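# Six arms sort blocks onto tiles of matching colour

## Task

Place every block on a tile that has the same colour as the block, resting flat with one full face against the tile, with no tile holding more than one block. A block counts only if it stays there by itself, not because a gripper is still holding it. When finished, open the grippers and move the arms away.

## Robot and tools

Robots: six identical i2rt Big YAM arms named arm1 to arm6. Each has six revolute joints, a two-finger gripper and a wrist camera. With joints 1 and 6 at 0 and the hand level and pointing forward, the wrist camera rides on top of the hand and looks toward the fingertips. The hand reaches about 1.0 m out from the joint 1 axis. Two fixed room cameras, room_a and room_b, view the scene from outside the robots.

Frames: there is one shared scene frame with its origin on the floor and +z up. The point called hand lies midway between the fingertips. The hand's z axis runs along the fingers, and the fingers close along its y axis. Each robot's foot has a real pose that is never printed, and hand poses depend on it.

Joints, all absolute targets in radians except the gripper, with the range and the tolerance for counting as reached:
- joint1_rad: -2.879 to 2.879, ±0.045. Turns the whole arm about its foot; positive is counter-clockwise seen from above; 0 points the arm the way the foot faces.
- joint2_rad: 0 to 3.141, ±0.14. Shoulder; 0 has the upper arm lying roughly level and pointing back; larger values raise it and then bring it forward.
- joint3_rad: 0 to 3.019, ±0.09. Elbow; 0 folds the forearm onto the upper arm; larger values open it.
- joint4_rad: -1.692 to 1.57, ±0.055. Hand pitch; positive tips the fingers up.
- joint5_rad: -1.57 to 1.57, ±0.03. Sideways hand swing; positive goes to the arm's right.
- joint6_rad: -2.094 to 2.094, ±0.035. Hand roll; positive is clockwise when looking from behind the hand.
- gripper_m: 0 to 0.093 metres, ±0.003. Fingertip separation (a target width, not an offset). Each finger pad pushes with at most roughly 50 to 62 N, less on some grippers.
Joints move at different speeds, so the hand can take a wide curved path between postures.

Tool execute_actions: argument actions is a list holding exactly one action object, or empty to just read state and images. The action is keyed by robot name (arm1 to arm6); under each name put a joints object mapping any of the joint names above to absolute target values. Every arm you name starts at once; motions may finish at different times. An action cannot last more than 15 s. Optional cameras lists which images to return (arm1_cam_wrist to arm6_cam_wrist, room_a, room_b, or all); omitted, null or ["all"] returns every camera, [] returns none. Any unknown key, camera name or out-of-range value rejects the whole call and nothing moves. Example: {"actions":[{"arm1":{"joints":{"gripper_m":0.05}},"arm2":{"joints":{"joint1_rad":0.3}}}]}.

Results: the state of each robot, including joint_positions, plus images taken at the end of the call; the pictures line gives camera order. joint_status tells how each commanded motion ended: off_target means it stopped short and may still be pushing; contact_stop or time_out means it gave up its target and holds where it stopped, except that a time_out joint can keep a target no farther than 0.375, 0.375, 0.113, 0.225, 0.075 and 0.3 rad (joints 1 to 6) from its position and keeps pushing, moving on if the path frees up. A line 'joint command not followed' (often with a cause: line) means a safety check refused that arm's joint targets; its gripper target still runs, and refused joints show not_followed. The arm may keep retrying those targets on later actions until it receives acceptable ones. on_its_own lists what this call did not command; 'held at' there is the held target, not the actual position. A joint or arm left out of an action may still be pushing toward an earlier target. To stop a push, command the joint to its reported position. Very small target changes may produce no movement.

wait: seconds from 0 to 10; commands nothing and returns the same output as an empty action.
zoom_image: camera plus region [x0, y0, x1, y1] in pixels from the top-left, at most 504 by 504, on a camera with a full image in the latest result.
read_manual: section "licences" gives licence texts only.
finished_scene: scene number; ends the current scene for good, after the last command has been held, and reports whether the goal was met, then gives the next task. Replying without a tool call also ends everything.

Order of work: look with cameras, open the gripper, move above a block, lower, close, lift, carry to the matching tile, lower, open, lift away. Finish by opening all grippers and moving arms clear before finished_scene.

Hazards: a loose object may get nudged occasionally. Anything knocked off the work area or onto the floor fails the task. Hard pressing between two robots fails and ends the run; hard hits may too; no state line reports arm contact, and the self/inter-arm check can be late and ignores fingers, gripper housings and wrist cameras. Objects touching robots are fine. Arms do not stop on contact and can push hard. Holding loads heats motors: a MOTOR HOT line appears from 85 °C, and at 100 °C the arm and its gripper go limp and fall (OVER-TEMPERATURE FAULT; unreached keys show limit_stop_at_motor_heat, so resend targets). Loads held up make a joint sag. Avoid drops, slips, slams and strong pushes. The arms keep holding the last command while you are thinking.

Each tool is called after "Request:" as a command line: name --argument value for each argument, lists and objects as JSON in quotes; but a table of rows of numbers goes row by row, as --pt "numbers of a row", without its own name.

## Session

I'll start by looking at the current state.

Request:
execute_actions --actions '[]'

Scene clock: 0.00 s.
Motor temperatures (°C, as the motors report them): arm1=[21 19 20 21 19 19] | arm2=[20 21 19 19 21 20] | arm3=[20 19 18 19 20 19] | arm4=[20 20 21 21 19 19] | arm5=[21 19 19 20 21 20] | arm6=[19 21 19 20 21 19]
arm1.joint_positions: joint1_rad=+0.406 joint2_rad=+0.456 joint3_rad=+1.575 joint4_rad=-1.578 joint5_rad=-0.256 joint6_rad=-0.114 gripper_m=+0.094
arm1.joint_status: not commanded
arm1.hand: x=-0.1084 y=-0.0846 z=+1.2466 quat_wxyz=(-0.177, +0.794, -0.298, -0.500) (m; scene frame)
arm2.joint_positions: joint1_rad=+0.423 joint2_rad=+0.536 joint3_rad=+1.661 joint4_rad=-1.257 joint5_rad=-0.100 joint6_rad=-0.316 gripper_m=+0.095
arm2.joint_status: not commanded
arm2.hand: x=+1.1205 y=-0.2499 z=+1.3756 quat_wxyz=(-0.574, +0.544, -0.524, -0.316) (m; scene frame)
arm3.joint_positions: joint1_rad=+0.751 joint2_rad=+0.399 joint3_rad=+1.676 joint4_rad=-1.374 joint5_rad=-0.231 joint6_rad=-0.540 gripper_m=+0.094
arm3.joint_status: not commanded
arm3.hand: x=-0.2001 y=+0.9952 z=+1.3113 quat_wxyz=(-0.329, -0.387, -0.630, +0.587) (m; scene frame)
arm4.joint_positions: joint1_rad=-0.601 joint2_rad=+0.281 joint3_rad=+1.647 joint4_rad=-1.398 joint5_rad=-0.081 joint6_rad=-0.467 gripper_m=+0.095
arm4.joint_status: not commanded
arm4.hand: x=-1.0005 y=-0.7333 z=+1.3661 quat_wxyz=(-0.184, -0.541, -0.476, +0.669) (m; scene frame)
arm5.joint_positions: joint1_rad=+0.105 joint2_rad=+0.449 joint3_rad=+1.513 joint4_rad=-1.276 joint5_rad=-0.219 joint6_rad=-0.705 gripper_m=+0.094
arm5.joint_status: not commanded
arm5.hand: x=+1.3916 y=-1.5216 z=+1.2590 quat_wxyz=(-0.613, +0.298, -0.714, +0.160) (m; scene frame)
arm6.joint_positions: joint1_rad=-0.267 joint2_rad=+0.352 joint3_rad=+1.400 joint4_rad=-1.467 joint5_rad=+0.220 joint6_rad=+0.767 gripper_m=+0.095
arm6.joint_status: not commanded
arm6.hand: x=-1.0160 y=+1.8120 z=+1.2351 quat_wxyz=(-0.422, +0.018, -0.835, -0.352) (m; scene frame)
pictures: arm1_cam_wrist, arm2_cam_wrist, arm3_cam_wrist, arm4_cam_wrist, arm5_cam_wrist, arm6_cam_wrist, room_a, room_b
Images, in order (width x height): arm1_cam_wrist 504x504, arm2_cam_wrist 504x504, arm3_cam_wrist 504x504, arm4_cam_wrist 504x504, arm5_cam_wrist 504x504, arm6_cam_wrist 504x504, room_a 504x504, room_b 504x504.

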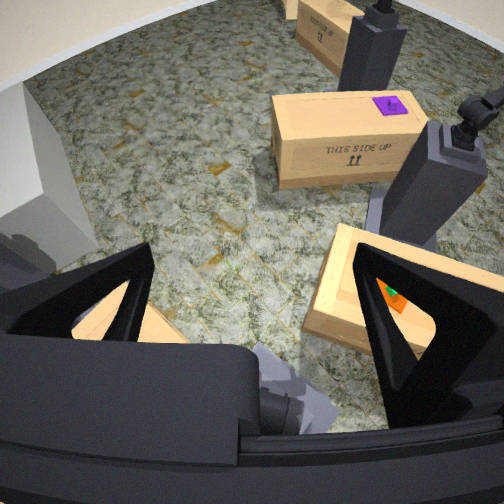

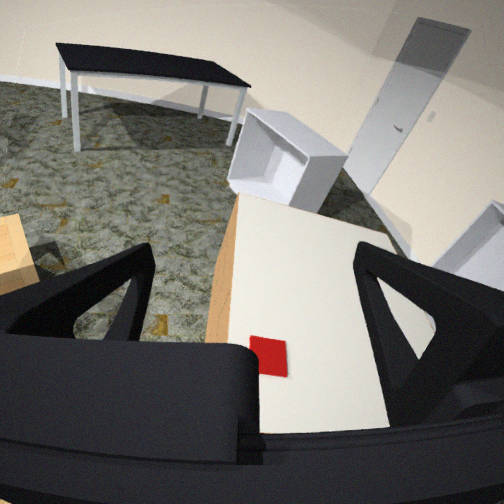

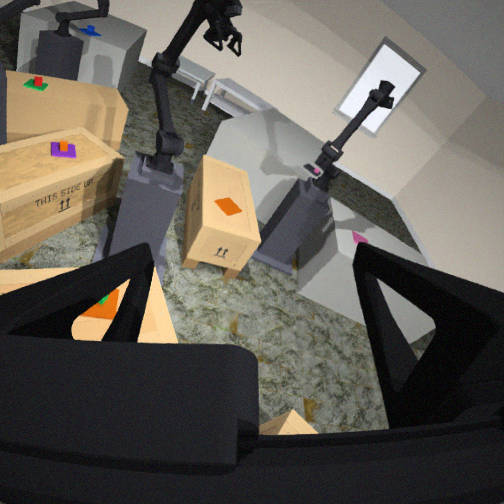

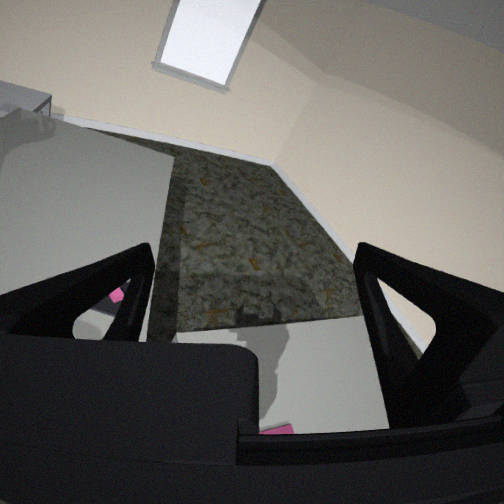

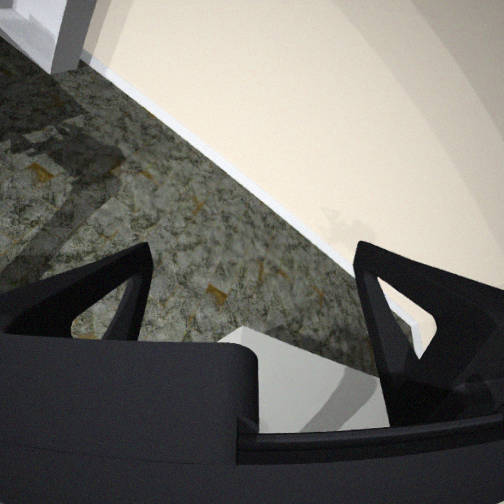

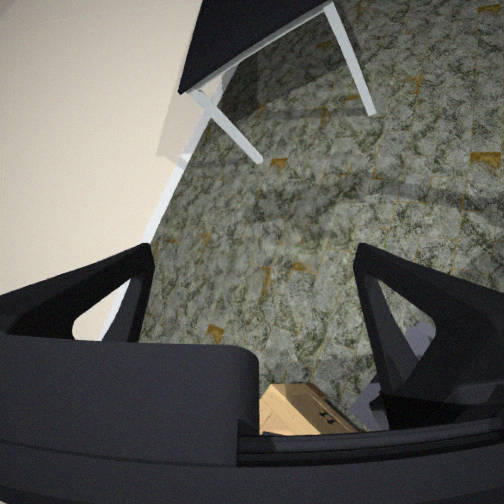

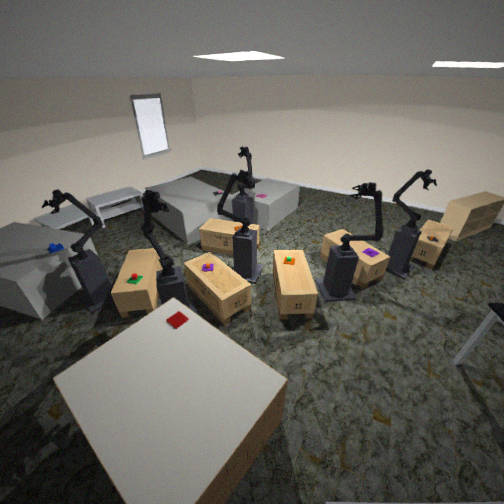

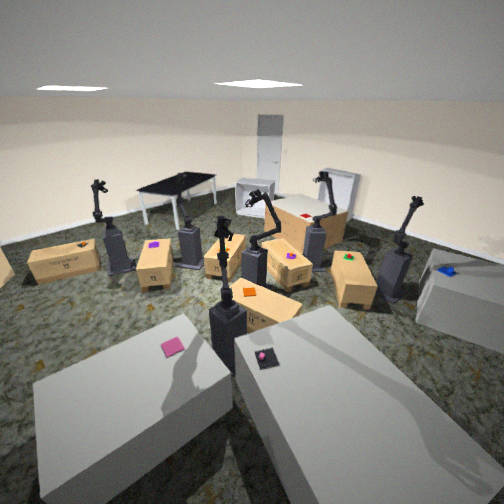

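Request:
zoom_image --camera "room_a" --region '[0, 140, 252, 340]'

Request:
zoom_image --camera "room_a" --region '[252, 140, 504, 340]'

Request:
zoom_image --camera "room_b" --region '[0, 160, 252, 400]'

Request:
zoom_image --camera "room_b" --region '[200, 160, 504, 400]'

Region (0, 140, 252, 340) of room_a's 504x504 image, scaled by 2.000, with more detail than that image has; it fills the top 400 rows of this view, and the rest is white.

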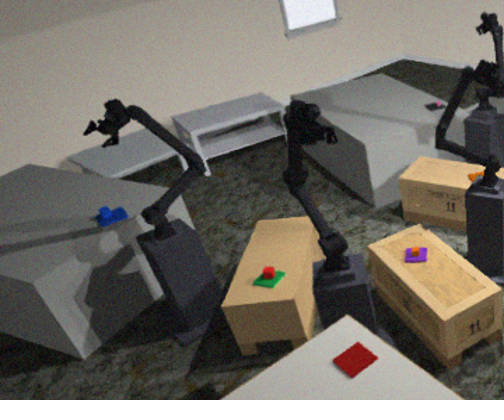

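Region (252, 140, 504, 340) of room_a's 504x504 image, scaled by 2.000, with more detail than that image has; it fills the top 400 rows of this view, and the rest is white.

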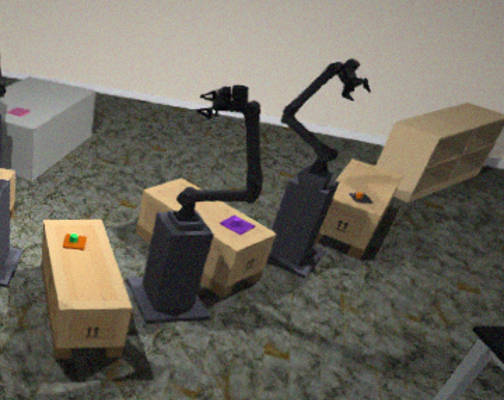

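Region (0, 160, 252, 400) of room_b's 504x504 image, scaled by 2.000, with more detail than that image has; it fills the top 480 rows of this view, and the rest is white.

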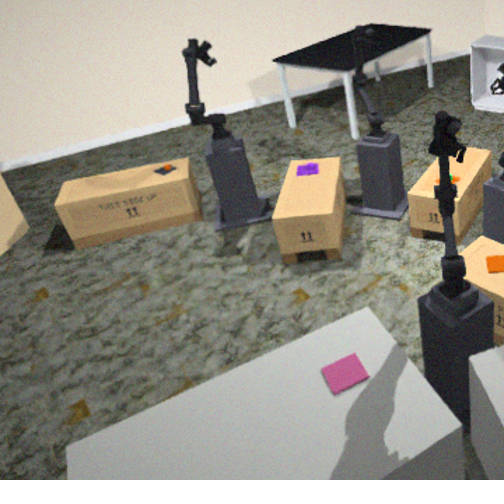

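Region (200, 160, 504, 400) of room_b's 504x504 image, scaled by 1.658, with more detail than that image has; it fills the top 398 rows of this view, and the rest is white.

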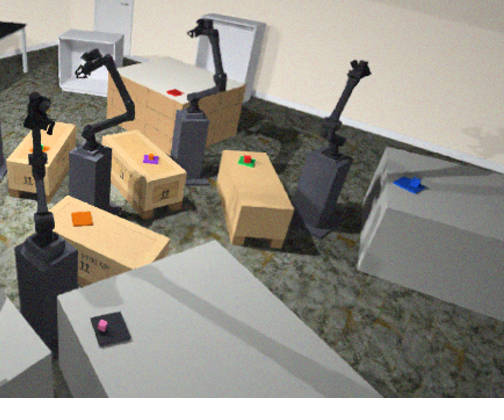

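Request:
execute_actions --actions '[{"arm1": {"joints": {"joint1_rad": -0.01, "joint2_rad": 1.81, "joint3_rad": 1.58, "joint4_rad": -1.34, "joint5_rad": 0, "joint6_rad": 0}}, "arm2": {"joints": {"joint1_rad": -2.21, "joint2_rad": 1.81, "joint3_rad": 1.58, "joint4_rad": -1.34, "joint5_rad": 0, "joint6_rad": 0}}, "arm3": {"joints": {"joint1_rad": -1.22, "joint2_rad": 1.81, "joint3_rad": 1.58, "joint4_rad": -1.34, "joint5_rad": 0, "joint6_rad": 0}}, "arm4": {"joints": {"joint1_rad": 0.0, "joint2_rad": 1.81, "joint3_rad": 1.58, "joint4_rad": -1.34, "joint5_rad": 0, "joint6_rad": 0}}, "arm5": {"joints": {"joint1_rad": -1.6, "joint2_rad": 1.81, "joint3_rad": 1.58, "joint4_rad": -1.34, "joint5_rad": 0, "joint6_rad": 0}}, "arm6": {"joints": {"joint1_rad": 1.9, "joint2_rad": 1.81, "joint3_rad": 1.58, "joint4_rad": -1.34, "joint5_rad": 0, "joint6_rad": 0}}}]'

Scene clock: 104.50 s.
Motor temperatures (°C, as the motors report them): arm1=[21 19 23 21 19 19] | arm2=[20 22 22 19 21 20] | arm3=[20 20 19 19 20 19] | arm4=[20 21 22 21 19 19] | arm5=[21 20 22 20 21 20] | arm6=[19 21 22 20 21 19]
arm1.joint_positions: joint1_rad=-0.006 joint2_rad=+1.813 joint3_rad=+1.571 joint4_rad=-1.342 joint5_rad=-0.004 joint6_rad=-0.008 gripper_m=+0.094
arm1.joint_status: all done
arm1.hand: x=-0.1136 y=+0.3937 z=+0.7903 quat_wxyz=(+0.009, +0.768, -0.640, +0.009) (m; scene frame)
arm2.joint_positions: joint1_rad=-2.218 joint2_rad=+1.822 joint3_rad=+1.571 joint4_rad=-1.327 joint5_rad=+0.000 joint6_rad=-0.007 gripper_m=+0.095
arm2.joint_status: all done
arm2.hand: x=+1.1591 y=-0.9355 z=+0.8270 quat_wxyz=(+0.001, -0.654, -0.756, +0.002) (m; scene frame)
arm3.joint_positions: joint1_rad=-1.228 joint2_rad=+1.831 joint3_rad=+1.564 joint4_rad=-1.334 joint5_rad=+0.000 joint6_rad=-0.011 gripper_m=+0.094
arm3.joint_status: all done
arm3.hand: x=-0.6420 y=+1.3980 z=+0.7567 quat_wxyz=(-0.003, -0.944, +0.329, -0.019) (m; scene frame)
arm4.joint_positions: joint1_rad=-0.007 joint2_rad=+1.807 joint3_rad=+1.584 joint4_rad=-1.346 joint5_rad=-0.001 joint6_rad=-0.011 gripper_m=+0.095
arm4.joint_status: all done
arm4.hand: x=-1.0430 y=-1.2739 z=+0.8517 quat_wxyz=(-0.006, -0.727, -0.686, -0.004) (m; scene frame)
arm5.joint_positions: joint1_rad=-1.605 joint2_rad=+1.827 joint3_rad=+1.570 joint4_rad=-1.326 joint5_rad=+0.000 joint6_rad=-0.012 gripper_m=+0.094
arm5.joint_status: all done
arm5.hand: x=+1.1374 y=-2.0792 z=+0.7508 quat_wxyz=(+0.005, -0.778, -0.628, -0.010) (m; scene frame)
arm6.joint_positions: joint1_rad=+1.908 joint2_rad=+1.811 joint3_rad=+1.565 joint4_rad=-1.339 joint5_rad=-0.002 joint6_rad=+0.007 gripper_m=+0.095
arm6.joint_status: all done
arm6.hand: x=-1.6507 y=+1.7587 z=+0.8217 quat_wxyz=(-0.001, +1.000, -0.009, +0.006) (m; scene frame)
pictures: arm1_cam_wrist, arm2_cam_wrist, arm3_cam_wrist, arm4_cam_wrist, arm5_cam_wrist, arm6_cam_wrist, room_a, room_b
Images, in order (width x height): arm1_cam_wrist 504x504, arm2_cam_wrist 504x504, arm3_cam_wrist 504x504, arm4_cam_wrist 504x504, arm5_cam_wrist 504x504, arm6_cam_wrist 504x504, room_a 504x504, room_b 504x504.

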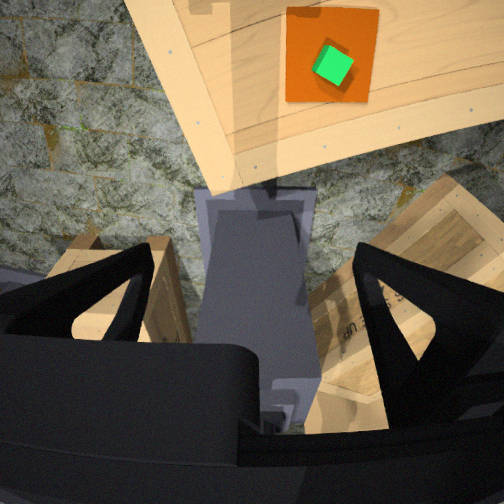

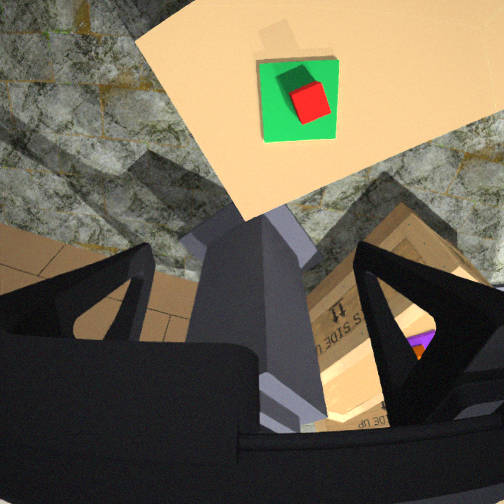

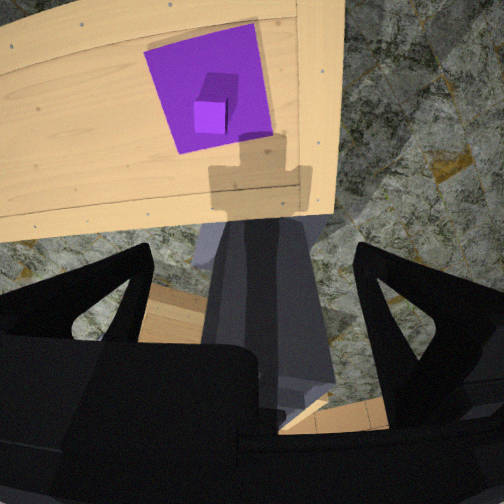

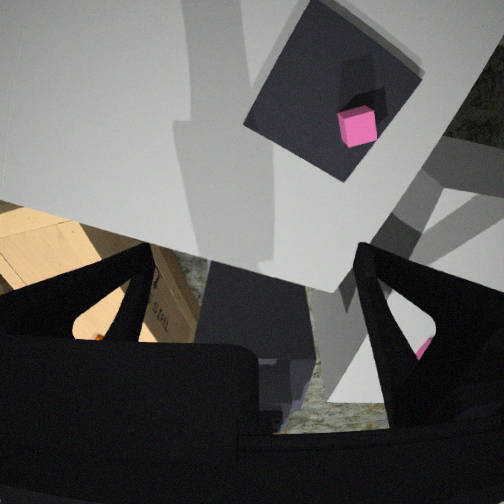

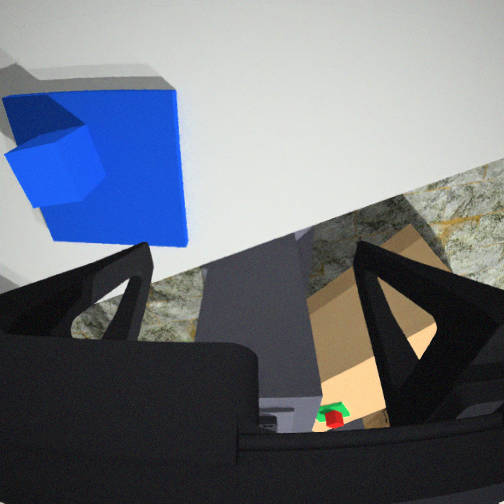

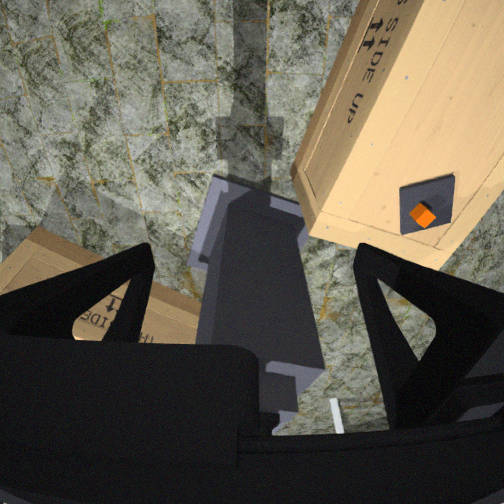

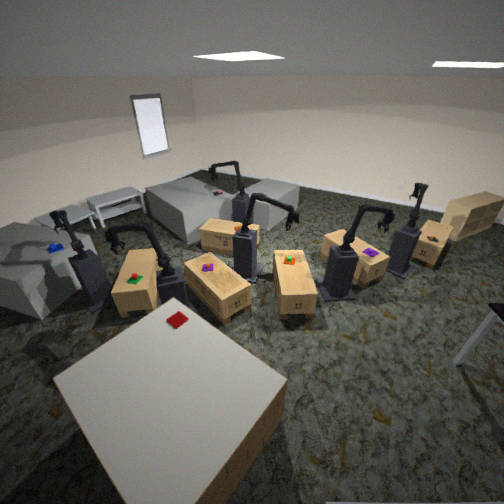

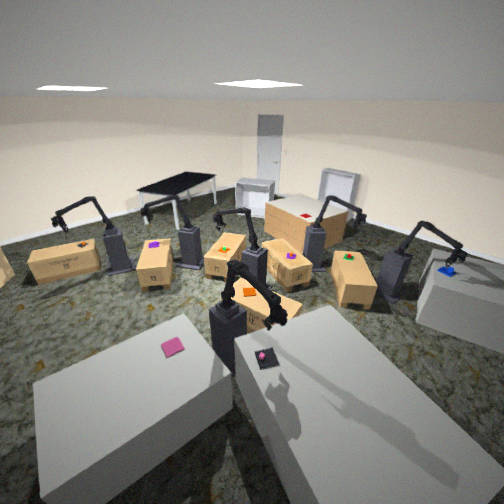

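Request:
zoom_image --camera "arm1_cam_wrist" --region '[126, 160, 378, 412]'

Request:
zoom_image --camera "arm1_cam_wrist" --region '[200, 0, 452, 200]'

Region (126, 160, 378, 412) of arm1_cam_wrist's 504x504 image, scaled by 2.000, with more detail than that image has.

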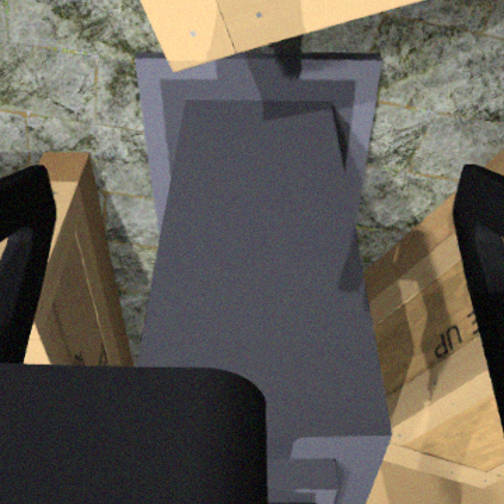

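Region (200, 0, 452, 200) of arm1_cam_wrist's 504x504 image, scaled by 2.000, with more detail than that image has; it fills the top 400 rows of this view, and the rest is white.

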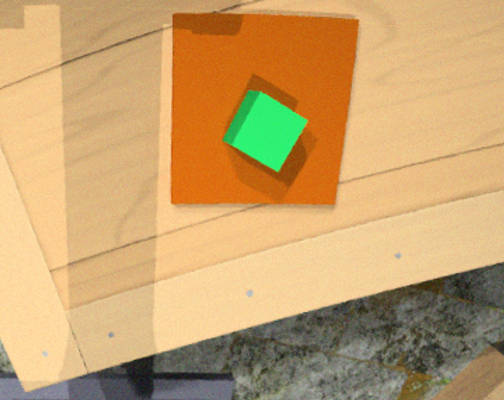

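Request:
execute_actions --actions '[{"arm1": {"joints": {"joint1_rad": -0.171, "joint2_rad": 2.13, "joint3_rad": 1.452, "joint4_rad": -0.892}}, "arm2": {"joints": {"joint1_rad": -2.361, "joint2_rad": 2.092, "joint3_rad": 1.31, "joint4_rad": -0.789}}, "arm3": {"joints": {"joint2_rad": 1.903, "joint3_rad": 1.381, "joint4_rad": -1.049}}, "arm4": {"joints": {"joint1_rad": -0.168, "joint2_rad": 1.881, "joint3_rad": 1.522, "joint4_rad": -1.211}}, "arm5": {"joints": {"joint1_rad": -1.39, "joint2_rad": 1.825, "joint3_rad": 1.814, "joint4_rad": -1.56}}, "arm6": {"joints": {"joint1_rad": 1.06, "joint2_rad": 1.751, "joint3_rad": 1.055, "joint4_rad": -0.875}}}]' --cameras '["arm1_cam_wrist", "arm2_cam_wrist", "arm3_cam_wrist", "arm4_cam_wrist", "arm5_cam_wrist", "arm6_cam_wrist"]'

Scene clock: 189.37 s.
Motor temperatures (°C, as the motors report them): arm1=[21 22 26 21 19 19] | arm2=[20 25 25 19 21 20] | arm3=[20 22 23 19 20 19] | arm4=[20 23 25 21 19 19] | arm5=[21 23 24 20 21 21] | arm6=[19 23 24 20 21 19]
arm1.joint_positions: joint1_rad=-0.173 joint2_rad=+2.126 joint3_rad=+1.435 joint4_rad=-0.901 joint5_rad=-0.001 joint6_rad=-0.007 gripper_m=+0.094
arm1.joint_status: all done
arm1.hand: x=-0.0215 y=+0.4211 z=+0.5726 quat_wxyz=(+0.011, +0.711, -0.703, +0.012) (m; scene frame)
arm2.joint_positions: joint1_rad=-2.372 joint2_rad=+2.122 joint3_rad=+1.282 joint4_rad=-0.803 joint5_rad=+0.000 joint6_rad=-0.007 gripper_m=+0.095
arm2.joint_status: all done
arm2.hand: x=+1.0741 y=-0.9081 z=+0.5749 quat_wxyz=(+0.023, -0.711, -0.703, -0.021) (m; scene frame)
arm3.joint_positions: joint1_rad=-1.228 joint2_rad=+1.926 joint3_rad=+1.361 joint4_rad=-1.058 joint5_rad=+0.000 joint6_rad=-0.011 gripper_m=+0.094
arm3.joint_status: all done
arm3.hand: x=-0.6262 y=+1.3862 z=+0.6365 quat_wxyz=(-0.007, -0.944, +0.329, -0.029) (m; scene frame)
arm4.joint_positions: joint1_rad=-0.179 joint2_rad=+1.876 joint3_rad=+1.533 joint4_rad=-1.226 joint5_rad=-0.001 joint6_rad=-0.009 gripper_m=+0.095
arm4.joint_status: all done
arm4.hand: x=-1.1383 y=-1.2700 z=+0.7945 quat_wxyz=(-0.005, -0.784, -0.621, -0.004) (m; scene frame)
arm5.joint_positions: joint1_rad=-1.393 joint2_rad=+1.830 joint3_rad=+1.772 joint4_rad=-1.546 joint5_rad=+0.000 joint6_rad=-0.011 gripper_m=+0.094
arm5.joint_status: all done
arm5.hand: x=+1.2523 y=-2.1011 z=+0.8259 quat_wxyz=(+0.012, -0.707, -0.707, -0.017) (m; scene frame)
arm6.joint_positions: joint1_rad=+1.058 joint2_rad=+1.748 joint3_rad=+1.051 joint4_rad=-0.893 joint5_rad=+0.002 joint6_rad=+0.006 gripper_m=+0.095
arm6.joint_status: all done
arm6.hand: x=-1.3946 y=+2.0897 z=+0.6793 quat_wxyz=(+0.002, +0.908, -0.420, +0.008) (m; scene frame)
pictures: arm1_cam_wrist, arm2_cam_wrist, arm3_cam_wrist, arm4_cam_wrist, arm5_cam_wrist, arm6_cam_wrist
Images, in order (width x height): arm1_cam_wrist 504x504, arm2_cam_wrist 504x504, arm3_cam_wrist 504x504, arm4_cam_wrist 504x504, arm5_cam_wrist 504x504, arm6_cam_wrist 504x504.

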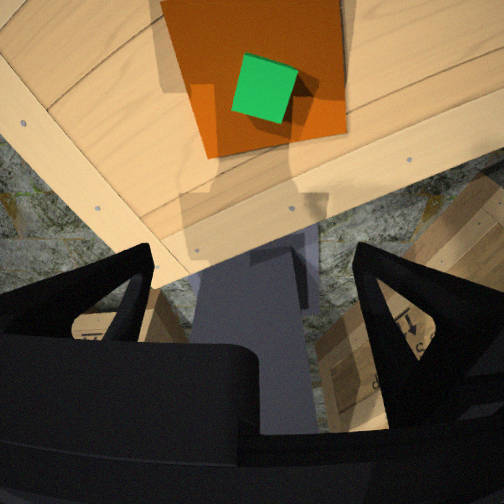

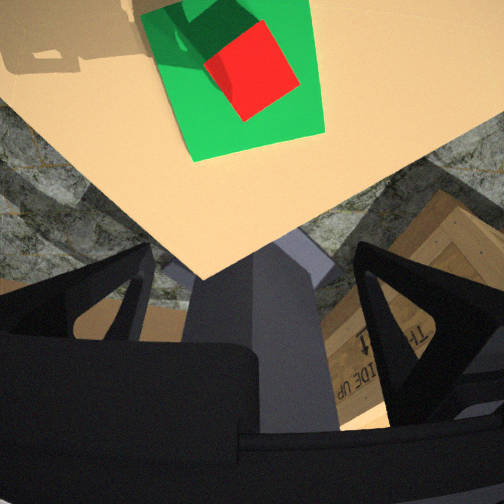

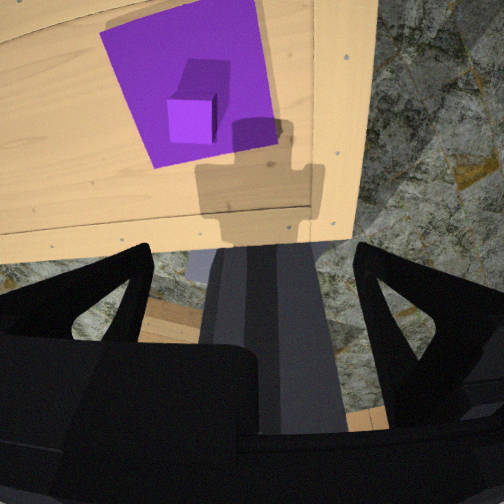

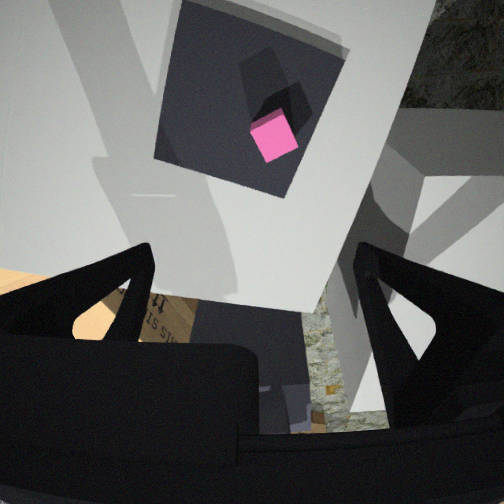

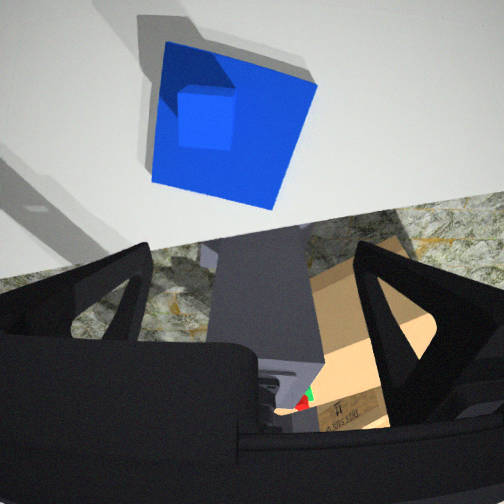

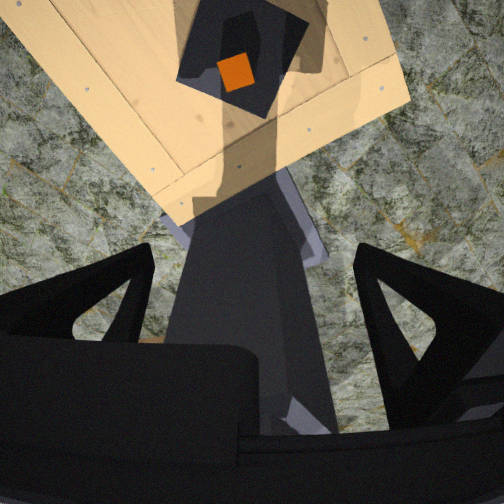

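Request:
zoom_image --camera "arm3_cam_wrist" --region '[90, 0, 300, 180]'

Request:
zoom_image --camera "arm1_cam_wrist" --region '[150, 0, 370, 180]'

Request:
zoom_image --camera "arm2_cam_wrist" --region '[130, 0, 350, 180]'

Request:
zoom_image --camera "arm4_cam_wrist" --region '[140, 0, 360, 210]'

Request:
zoom_image --camera "arm6_cam_wrist" --region '[160, 0, 330, 130]'

Region (90, 0, 300, 180) of arm3_cam_wrist's 504x504 image, scaled by 2.400, with more detail than that image has; it fills the top 432 rows of this view, and the rest is white.

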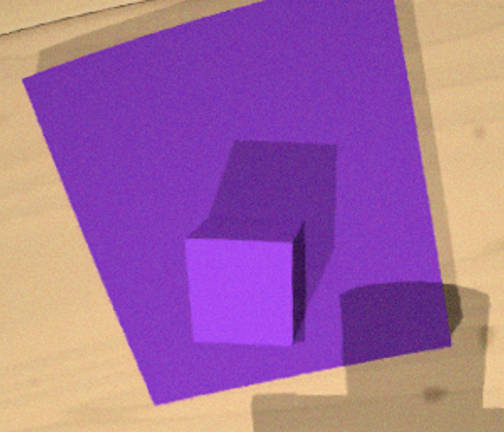

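Region (150, 0, 370, 180) of arm1_cam_wrist's 504x504 image, scaled by 2.291, with more detail than that image has; it fills the top 412 rows of this view, and the rest is white.

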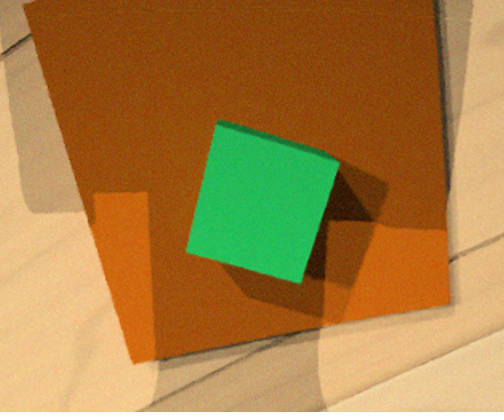

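Region (130, 0, 350, 180) of arm2_cam_wrist's 504x504 image, scaled by 2.291, with more detail than that image has; it fills the top 412 rows of this view, and the rest is white.

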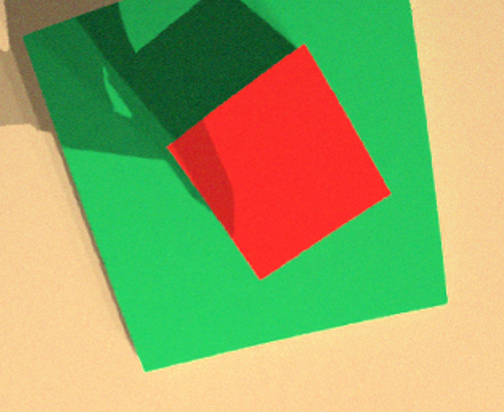

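Region (140, 0, 360, 210) of arm4_cam_wrist's 504x504 image, scaled by 2.291, with more detail than that image has; it fills the top 481 rows of this view, and the rest is white.

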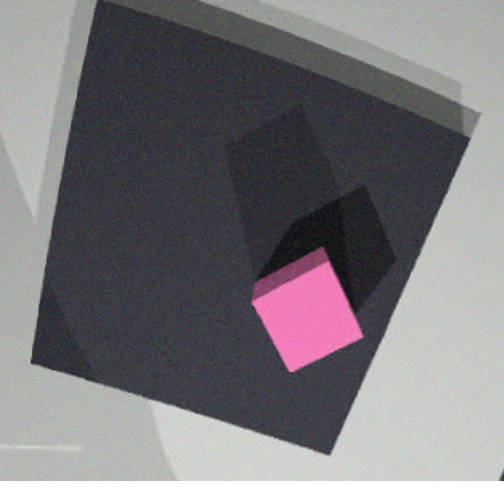

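Region (160, 0, 330, 130) of arm6_cam_wrist's 504x504 image, scaled by 2.965, with more detail than that image has; it fills the top 385 rows of this view, and the rest is white.

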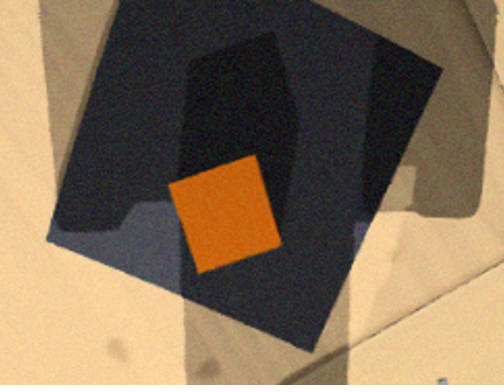

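Request:
execute_actions --actions '[{"arm1": {"joints": {"joint1_rad": -0.186, "joint2_rad": 2.335, "joint3_rad": 1.59, "joint4_rad": -0.80, "joint6_rad": 0.27}}, "arm2": {"joints": {"joint2_rad": 2.315, "joint3_rad": 1.514, "joint4_rad": -0.70, "joint6_rad": -0.59}}, "arm3": {"joints": {"joint1_rad": -0.3, "joint2_rad": 1.3, "joint3_rad": 1.3, "joint4_rad": -1.5}}, "arm4": {"joints": {"joint1_rad": -0.20, "joint2_rad": 1.995, "joint3_rad": 1.462, "joint4_rad": -1.035, "joint6_rad": -0.50}}, "arm5": {"joints": {"joint1_rad": -1.0, "joint2_rad": 0.9, "joint3_rad": 1.3, "joint4_rad": -1.3}}, "arm6": {"joints": {"joint1_rad": 1.10, "joint2_rad": 2.255, "joint3_rad": 1.196, "joint4_rad": -0.495, "joint6_rad": -0.29}}}]' --cameras '["arm1_cam_wrist", "arm2_cam_wrist", "arm4_cam_wrist", "arm6_cam_wrist"]'

Scene clock: 258.40 s.
Motor temperatures (°C, as the motors report them): arm1=[21 24 26 21 19 19] | arm2=[20 26 25 19 21 20] | arm3=[20 23 23 19 20 19] | arm4=[20 24 26 21 19 19] | arm5=[21 23 27 20 21 21] | arm6=[19 23 23 20 21 19]
arm1.joint_positions: joint1_rad=-0.176 joint2_rad=+2.343 joint3_rad=+1.570 joint4_rad=-0.803 joint5_rad=-0.001 joint6_rad=+0.262 gripper_m=+0.094
arm1.joint_status: all done
arm1.hand: x=-0.0199 y=+0.4591 z=+0.4870 quat_wxyz=(+0.004, +0.610, -0.793, +0.007) (m; scene frame)
arm2.joint_positions: joint1_rad=-2.372 joint2_rad=+2.311 joint3_rad=+1.484 joint4_rad=-0.707 joint5_rad=+0.000 joint6_rad=-0.581 gripper_m=+0.095
arm2.joint_status: all done
arm2.hand: x=+1.0726 y=-0.9882 z=+0.5253 quat_wxyz=(-0.009, -0.482, -0.876, +0.021) (m; scene frame)
arm3.joint_positions: joint1_rad=-0.301 joint2_rad=+1.296 joint3_rad=+1.284 joint4_rad=-1.494 joint5_rad=+0.000 joint6_rad=-0.010 gripper_m=+0.094
arm3.joint_status: all done
arm3.hand: x=-0.5904 y=+0.9614 z=+0.8881 quat_wxyz=(-0.005, -0.991, -0.127, +0.027) (m; scene frame)
arm4.joint_positions: joint1_rad=-0.187 joint2_rad=+1.997 joint3_rad=+1.468 joint4_rad=-1.050 joint5_rad=-0.001 joint6_rad=-0.489 gripper_m=+0.095
arm4.joint_status: all done
arm4.hand: x=-1.1435 y=-1.2760 z=+0.7062 quat_wxyz=(-0.004, -0.618, -0.786, -0.008) (m; scene frame)
arm5.joint_positions: joint1_rad=-0.998 joint2_rad=+0.902 joint3_rad=+1.300 joint4_rad=-1.319 joint5_rad=-0.003 joint6_rad=-0.011 gripper_m=+0.094
arm5.joint_status: all done
arm5.hand: x=+1.3857 y=-1.8620 z=+1.0393 quat_wxyz=(-0.265, -0.528, -0.788, +0.174) (m; scene frame)
arm6.joint_positions: joint1_rad=+1.099 joint2_rad=+2.269 joint3_rad=+1.181 joint4_rad=-0.511 joint5_rad=+0.002 joint6_rad=-0.283 gripper_m=+0.095
arm6.joint_status: all done
arm6.hand: x=-1.4383 y=+2.1106 z=+0.4721 quat_wxyz=(+0.005, +0.964, -0.266, +0.012) (m; scene frame)
pictures: arm1_cam_wrist, arm2_cam_wrist, arm4_cam_wrist, arm6_cam_wrist
Images, in order (width x height): arm1_cam_wrist 504x504, arm2_cam_wrist 504x504, arm4_cam_wrist 504x504, arm6_cam_wrist 504x504.

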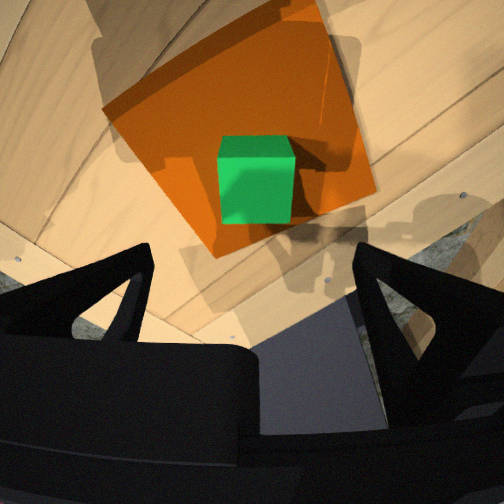

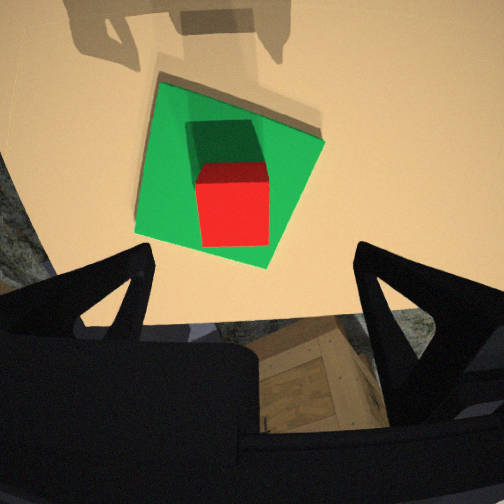

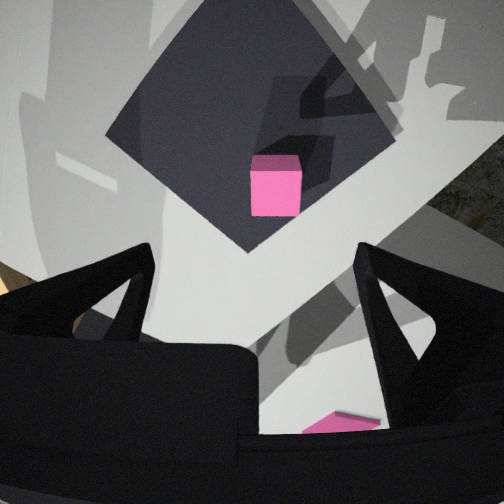

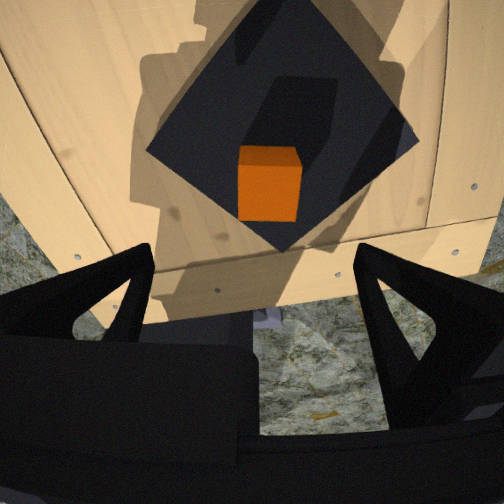

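Request:
zoom_image --camera "arm1_cam_wrist" --region '[130, 110, 382, 290]'

Request:
zoom_image --camera "arm2_cam_wrist" --region '[130, 110, 382, 290]'

Request:
zoom_image --camera "arm4_cam_wrist" --region '[130, 110, 382, 290]'

Request:
zoom_image --camera "arm6_cam_wrist" --region '[130, 110, 382, 290]'

Region (130, 110, 382, 290) of arm1_cam_wrist's 504x504 image, scaled by 2.000, with more detail than that image has; it fills the top 360 rows of this view, and the rest is white.

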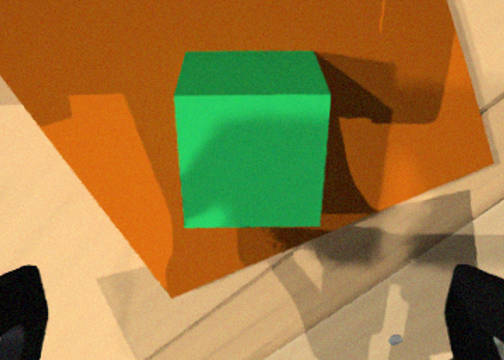

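Region (130, 110, 382, 290) of arm2_cam_wrist's 504x504 image, scaled by 2.000, with more detail than that image has; it fills the top 360 rows of this view, and the rest is white.

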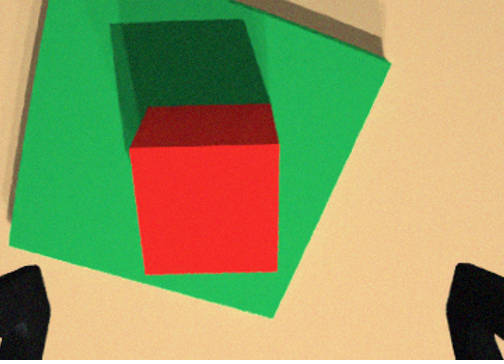

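Region (130, 110, 382, 290) of arm4_cam_wrist's 504x504 image, scaled by 2.000, with more detail than that image has; it fills the top 360 rows of this view, and the rest is white.

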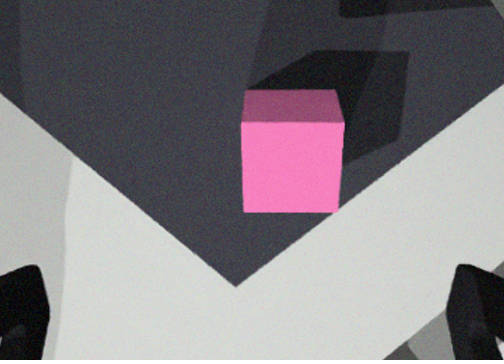

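Region (130, 110, 382, 290) of arm6_cam_wrist's 504x504 image, scaled by 2.000, with more detail than that image has; it fills the top 360 rows of this view, and the rest is white.

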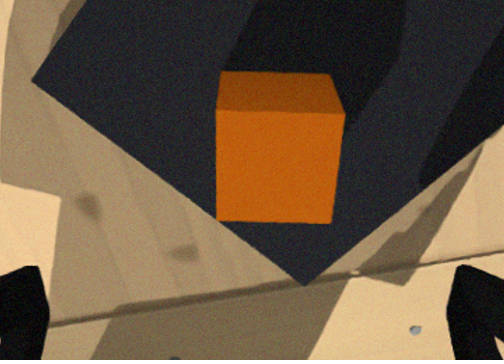

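Request:
execute_actions --actions '[{"arm1": {"joints": {"joint1_rad": -0.196, "joint2_rad": 2.41, "joint3_rad": 1.658, "joint4_rad": -0.778}}, "arm2": {"joints": {"joint2_rad": 2.48, "joint3_rad": 1.52, "joint4_rad": -0.57}}, "arm4": {"joints": {"joint1_rad": -0.21, "joint2_rad": 2.08, "joint3_rad": 1.485, "joint4_rad": -0.95}}, "arm6": {"joints": {"joint2_rad": 2.342, "joint3_rad": 1.263, "joint4_rad": -0.45}}}]' --cameras '["arm1_cam_wrist", "arm2_cam_wrist", "arm4_cam_wrist", "arm6_cam_wrist"]'

Scene clock: 346.97 s.
Motor temperatures (°C, as the motors report them): arm1=[21 26 26 21 19 19] | arm2=[20 27 26 19 21 20] | arm3=[20 21 25 19 20 19] | arm4=[20 26 26 21 19 19] | arm5=[21 21 26 21 21 21] | arm6=[19 24 22 20 21 19]
arm1.joint_positions: joint1_rad=-0.189 joint2_rad=+2.393 joint3_rad=+1.628 joint4_rad=-0.785 joint5_rad=-0.001 joint6_rad=+0.262 gripper_m=+0.094
arm1.joint_status: all done
arm1.hand: x=-0.0115 y=+0.4781 z=+0.4731 quat_wxyz=(-0.004, +0.605, -0.797, -0.003) (m; scene frame)
arm2.joint_positions: joint1_rad=-2.372 joint2_rad=+2.495 joint3_rad=+1.499 joint4_rad=-0.583 joint5_rad=+0.000 joint6_rad=-0.581 gripper_m=+0.095
arm2.joint_status: all done
arm2.hand: x=+1.0726 y=-0.9653 z=+0.4260 quat_wxyz=(+0.001, -0.482, -0.876, +0.002) (m; scene frame)
arm3.joint_positions: joint1_rad=-0.301 joint2_rad=+1.296 joint3_rad=+1.284 joint4_rad=-1.494 joint5_rad=+0.000 joint6_rad=-0.010 gripper_m=+0.094
arm3.joint_status: not commanded
arm3.hand: x=-0.5904 y=+0.9614 z=+0.8881 quat_wxyz=(-0.005, -0.991, -0.127, +0.027) (m; scene frame)
arm4.joint_positions: joint1_rad=-0.197 joint2_rad=+2.069 joint3_rad=+1.468 joint4_rad=-0.965 joint5_rad=-0.001 joint6_rad=-0.489 gripper_m=+0.095
arm4.joint_status: all done
arm4.hand: x=-1.1512 y=-1.2850 z=+0.6663 quat_wxyz=(-0.006, -0.621, -0.784, -0.002) (m; scene frame)
arm5.joint_positions: joint1_rad=-0.998 joint2_rad=+0.902 joint3_rad=+1.300 joint4_rad=-1.319 joint5_rad=-0.003 joint6_rad=-0.011 gripper_m=+0.094
arm5.joint_status: not commanded
arm5.hand: x=+1.3857 y=-1.8620 z=+1.0393 quat_wxyz=(-0.265, -0.528, -0.788, +0.174) (m; scene frame)
arm6.joint_positions: joint1_rad=+1.099 joint2_rad=+2.323 joint3_rad=+1.251 joint4_rad=-0.462 joint5_rad=+0.002 joint6_rad=-0.283 gripper_m=+0.095
arm6.joint_status: all done
arm6.hand: x=-1.4616 y=+2.1356 z=+0.4586 quat_wxyz=(-0.012, +0.964, -0.265, -0.016) (m; scene frame)
pictures: arm1_cam_wrist, arm2_cam_wrist, arm4_cam_wrist, arm6_cam_wrist
Images, in order (width x height): arm1_cam_wrist 504x504, arm2_cam_wrist 504x504, arm4_cam_wrist 504x504, arm6_cam_wrist 504x504.

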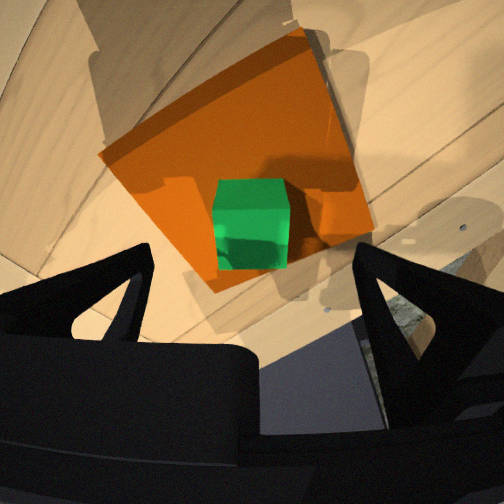

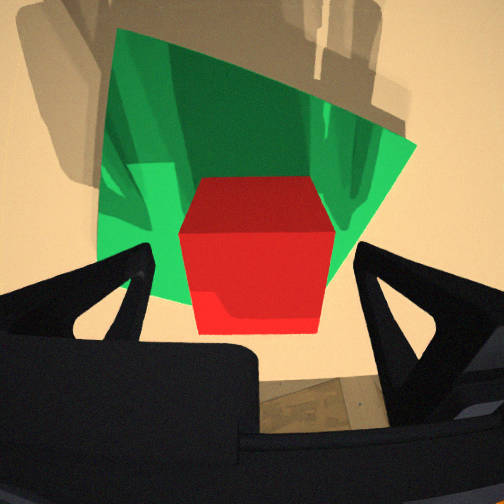

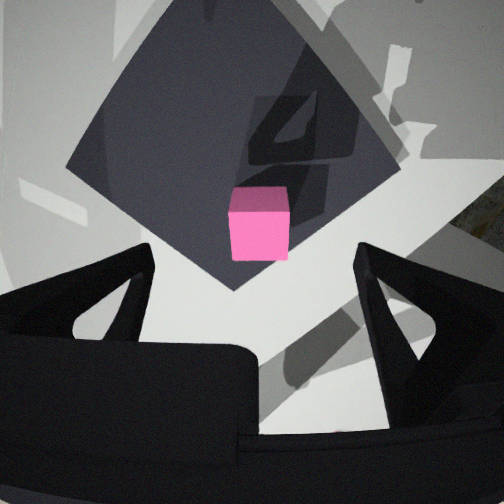

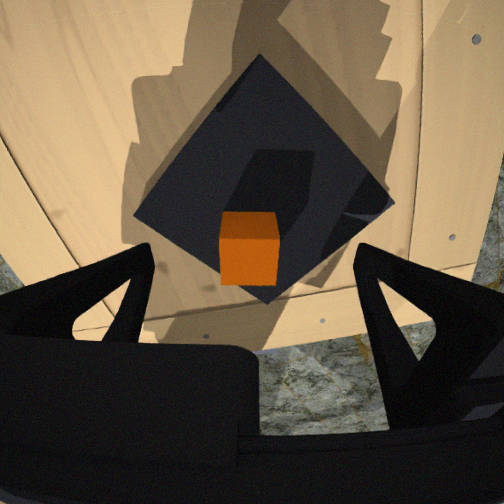

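Request:
execute_actions --actions '[{"arm1": {"joints": {"joint2_rad": 2.44, "joint4_rad": -0.75}}, "arm2": {"joints": {"gripper_m": 0.03}}, "arm4": {"joints": {"joint2_rad": 2.135, "joint4_rad": -0.92}}, "arm6": {"joints": {"joint2_rad": 2.385}}}]' --cameras '["arm1_cam_wrist", "arm2_cam_wrist", "arm4_cam_wrist", "arm6_cam_wrist"]'

Scene clock: 397.57 s.
Motor temperatures (°C, as the motors report them): arm1=[21 27 27 21 19 19] | arm2=[20 29 25 19 21 20] | arm3=[20 21 25 19 20 19] | arm4=[20 26 28 21 19 19] | arm5=[21 21 26 21 21 21] | arm6=[19 24 22 20 21 19]
arm1.joint_positions: joint1_rad=-0.189 joint2_rad=+2.426 joint3_rad=+1.628 joint4_rad=-0.760 joint5_rad=-0.001 joint6_rad=+0.262 gripper_m=+0.094
arm1.joint_status: all done
arm1.hand: x=-0.0115 y=+0.4737 z=+0.4535 quat_wxyz=(-0.001, +0.605, -0.797, +0.000) (m; scene frame)
arm2.joint_positions: joint1_rad=-2.372 joint2_rad=+2.495 joint3_rad=+1.499 joint4_rad=-0.583 joint5_rad=+0.000 joint6_rad=-0.582 gripper_m=+0.048
arm2.joint_status: gripper_m off_target (ended at +0.048, target +0.030)
arm2.hand: x=+1.0725 y=-0.9653 z=+0.4260 quat_wxyz=(+0.001, -0.482, -0.876, +0.002) (m; scene frame)
arm3.joint_positions: joint1_rad=-0.301 joint2_rad=+1.296 joint3_rad=+1.284 joint4_rad=-1.494 joint5_rad=+0.000 joint6_rad=-0.010 gripper_m=+0.094
arm3.joint_status: not commanded
arm3.hand: x=-0.5904 y=+0.9614 z=+0.8881 quat_wxyz=(-0.005, -0.991, -0.127, +0.027) (m; scene frame)
arm4.joint_positions: joint1_rad=-0.197 joint2_rad=+2.118 joint3_rad=+1.468 joint4_rad=-0.935 joint5_rad=-0.001 joint6_rad=-0.489 gripper_m=+0.095
arm4.joint_status: all done
arm4.hand: x=-1.1506 y=-1.2839 z=+0.6393 quat_wxyz=(-0.003, -0.621, -0.784, -0.010) (m; scene frame)
arm5.joint_positions: joint1_rad=-0.998 joint2_rad=+0.902 joint3_rad=+1.300 joint4_rad=-1.319 joint5_rad=-0.003 joint6_rad=-0.011 gripper_m=+0.094
arm5.joint_status: not commanded
arm5.hand: x=+1.3857 y=-1.8620 z=+1.0393 quat_wxyz=(-0.265, -0.528, -0.788, +0.174) (m; scene frame)
arm6.joint_positions: joint1_rad=+1.099 joint2_rad=+2.373 joint3_rad=+1.251 joint4_rad=-0.462 joint5_rad=+0.002 joint6_rad=-0.283 gripper_m=+0.095
arm6.joint_status: all done
arm6.hand: x=-1.4493 y=+2.1225 z=+0.4342 quat_wxyz=(+0.001, +0.964, -0.266, +0.005) (m; scene frame)
pictures: arm1_cam_wrist, arm2_cam_wrist, arm4_cam_wrist, arm6_cam_wrist
Images, in order (width x height): arm1_cam_wrist 504x504, arm2_cam_wrist 504x504, arm4_cam_wrist 504x504, arm6_cam_wrist 504x504.

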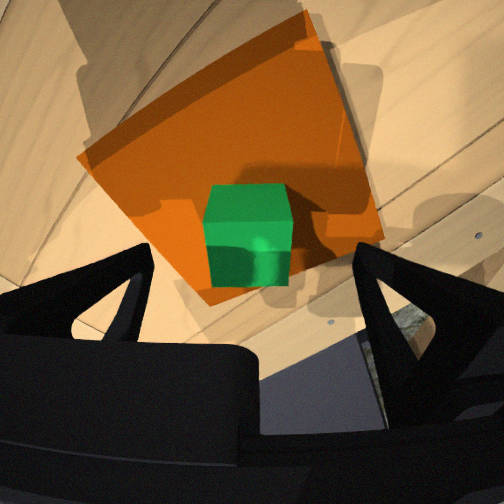

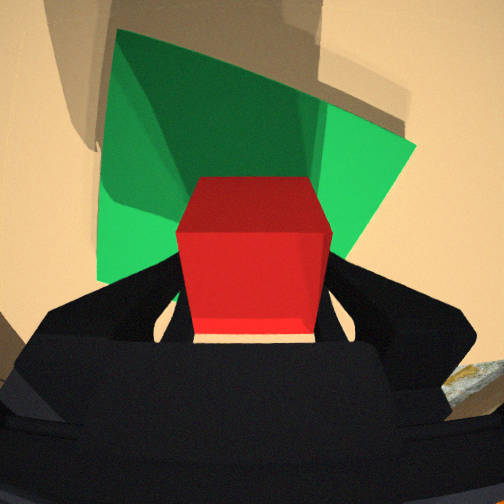

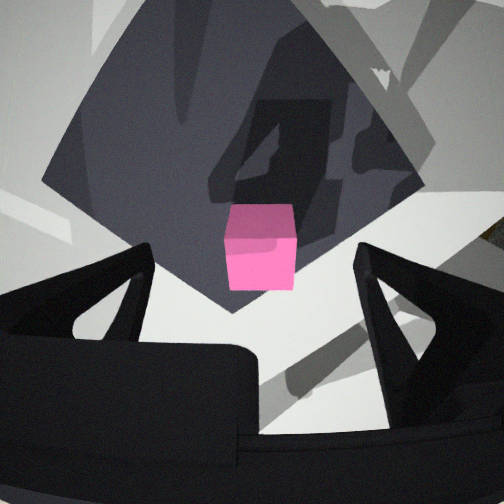

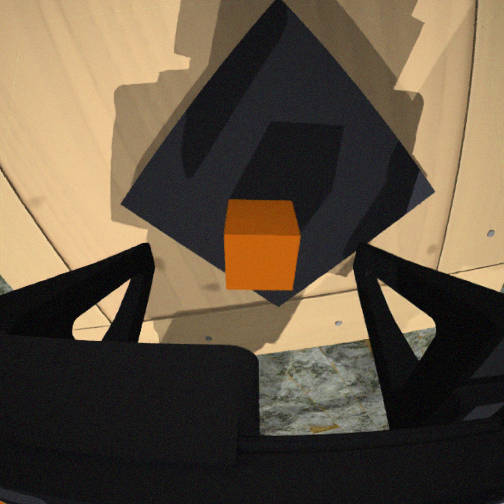

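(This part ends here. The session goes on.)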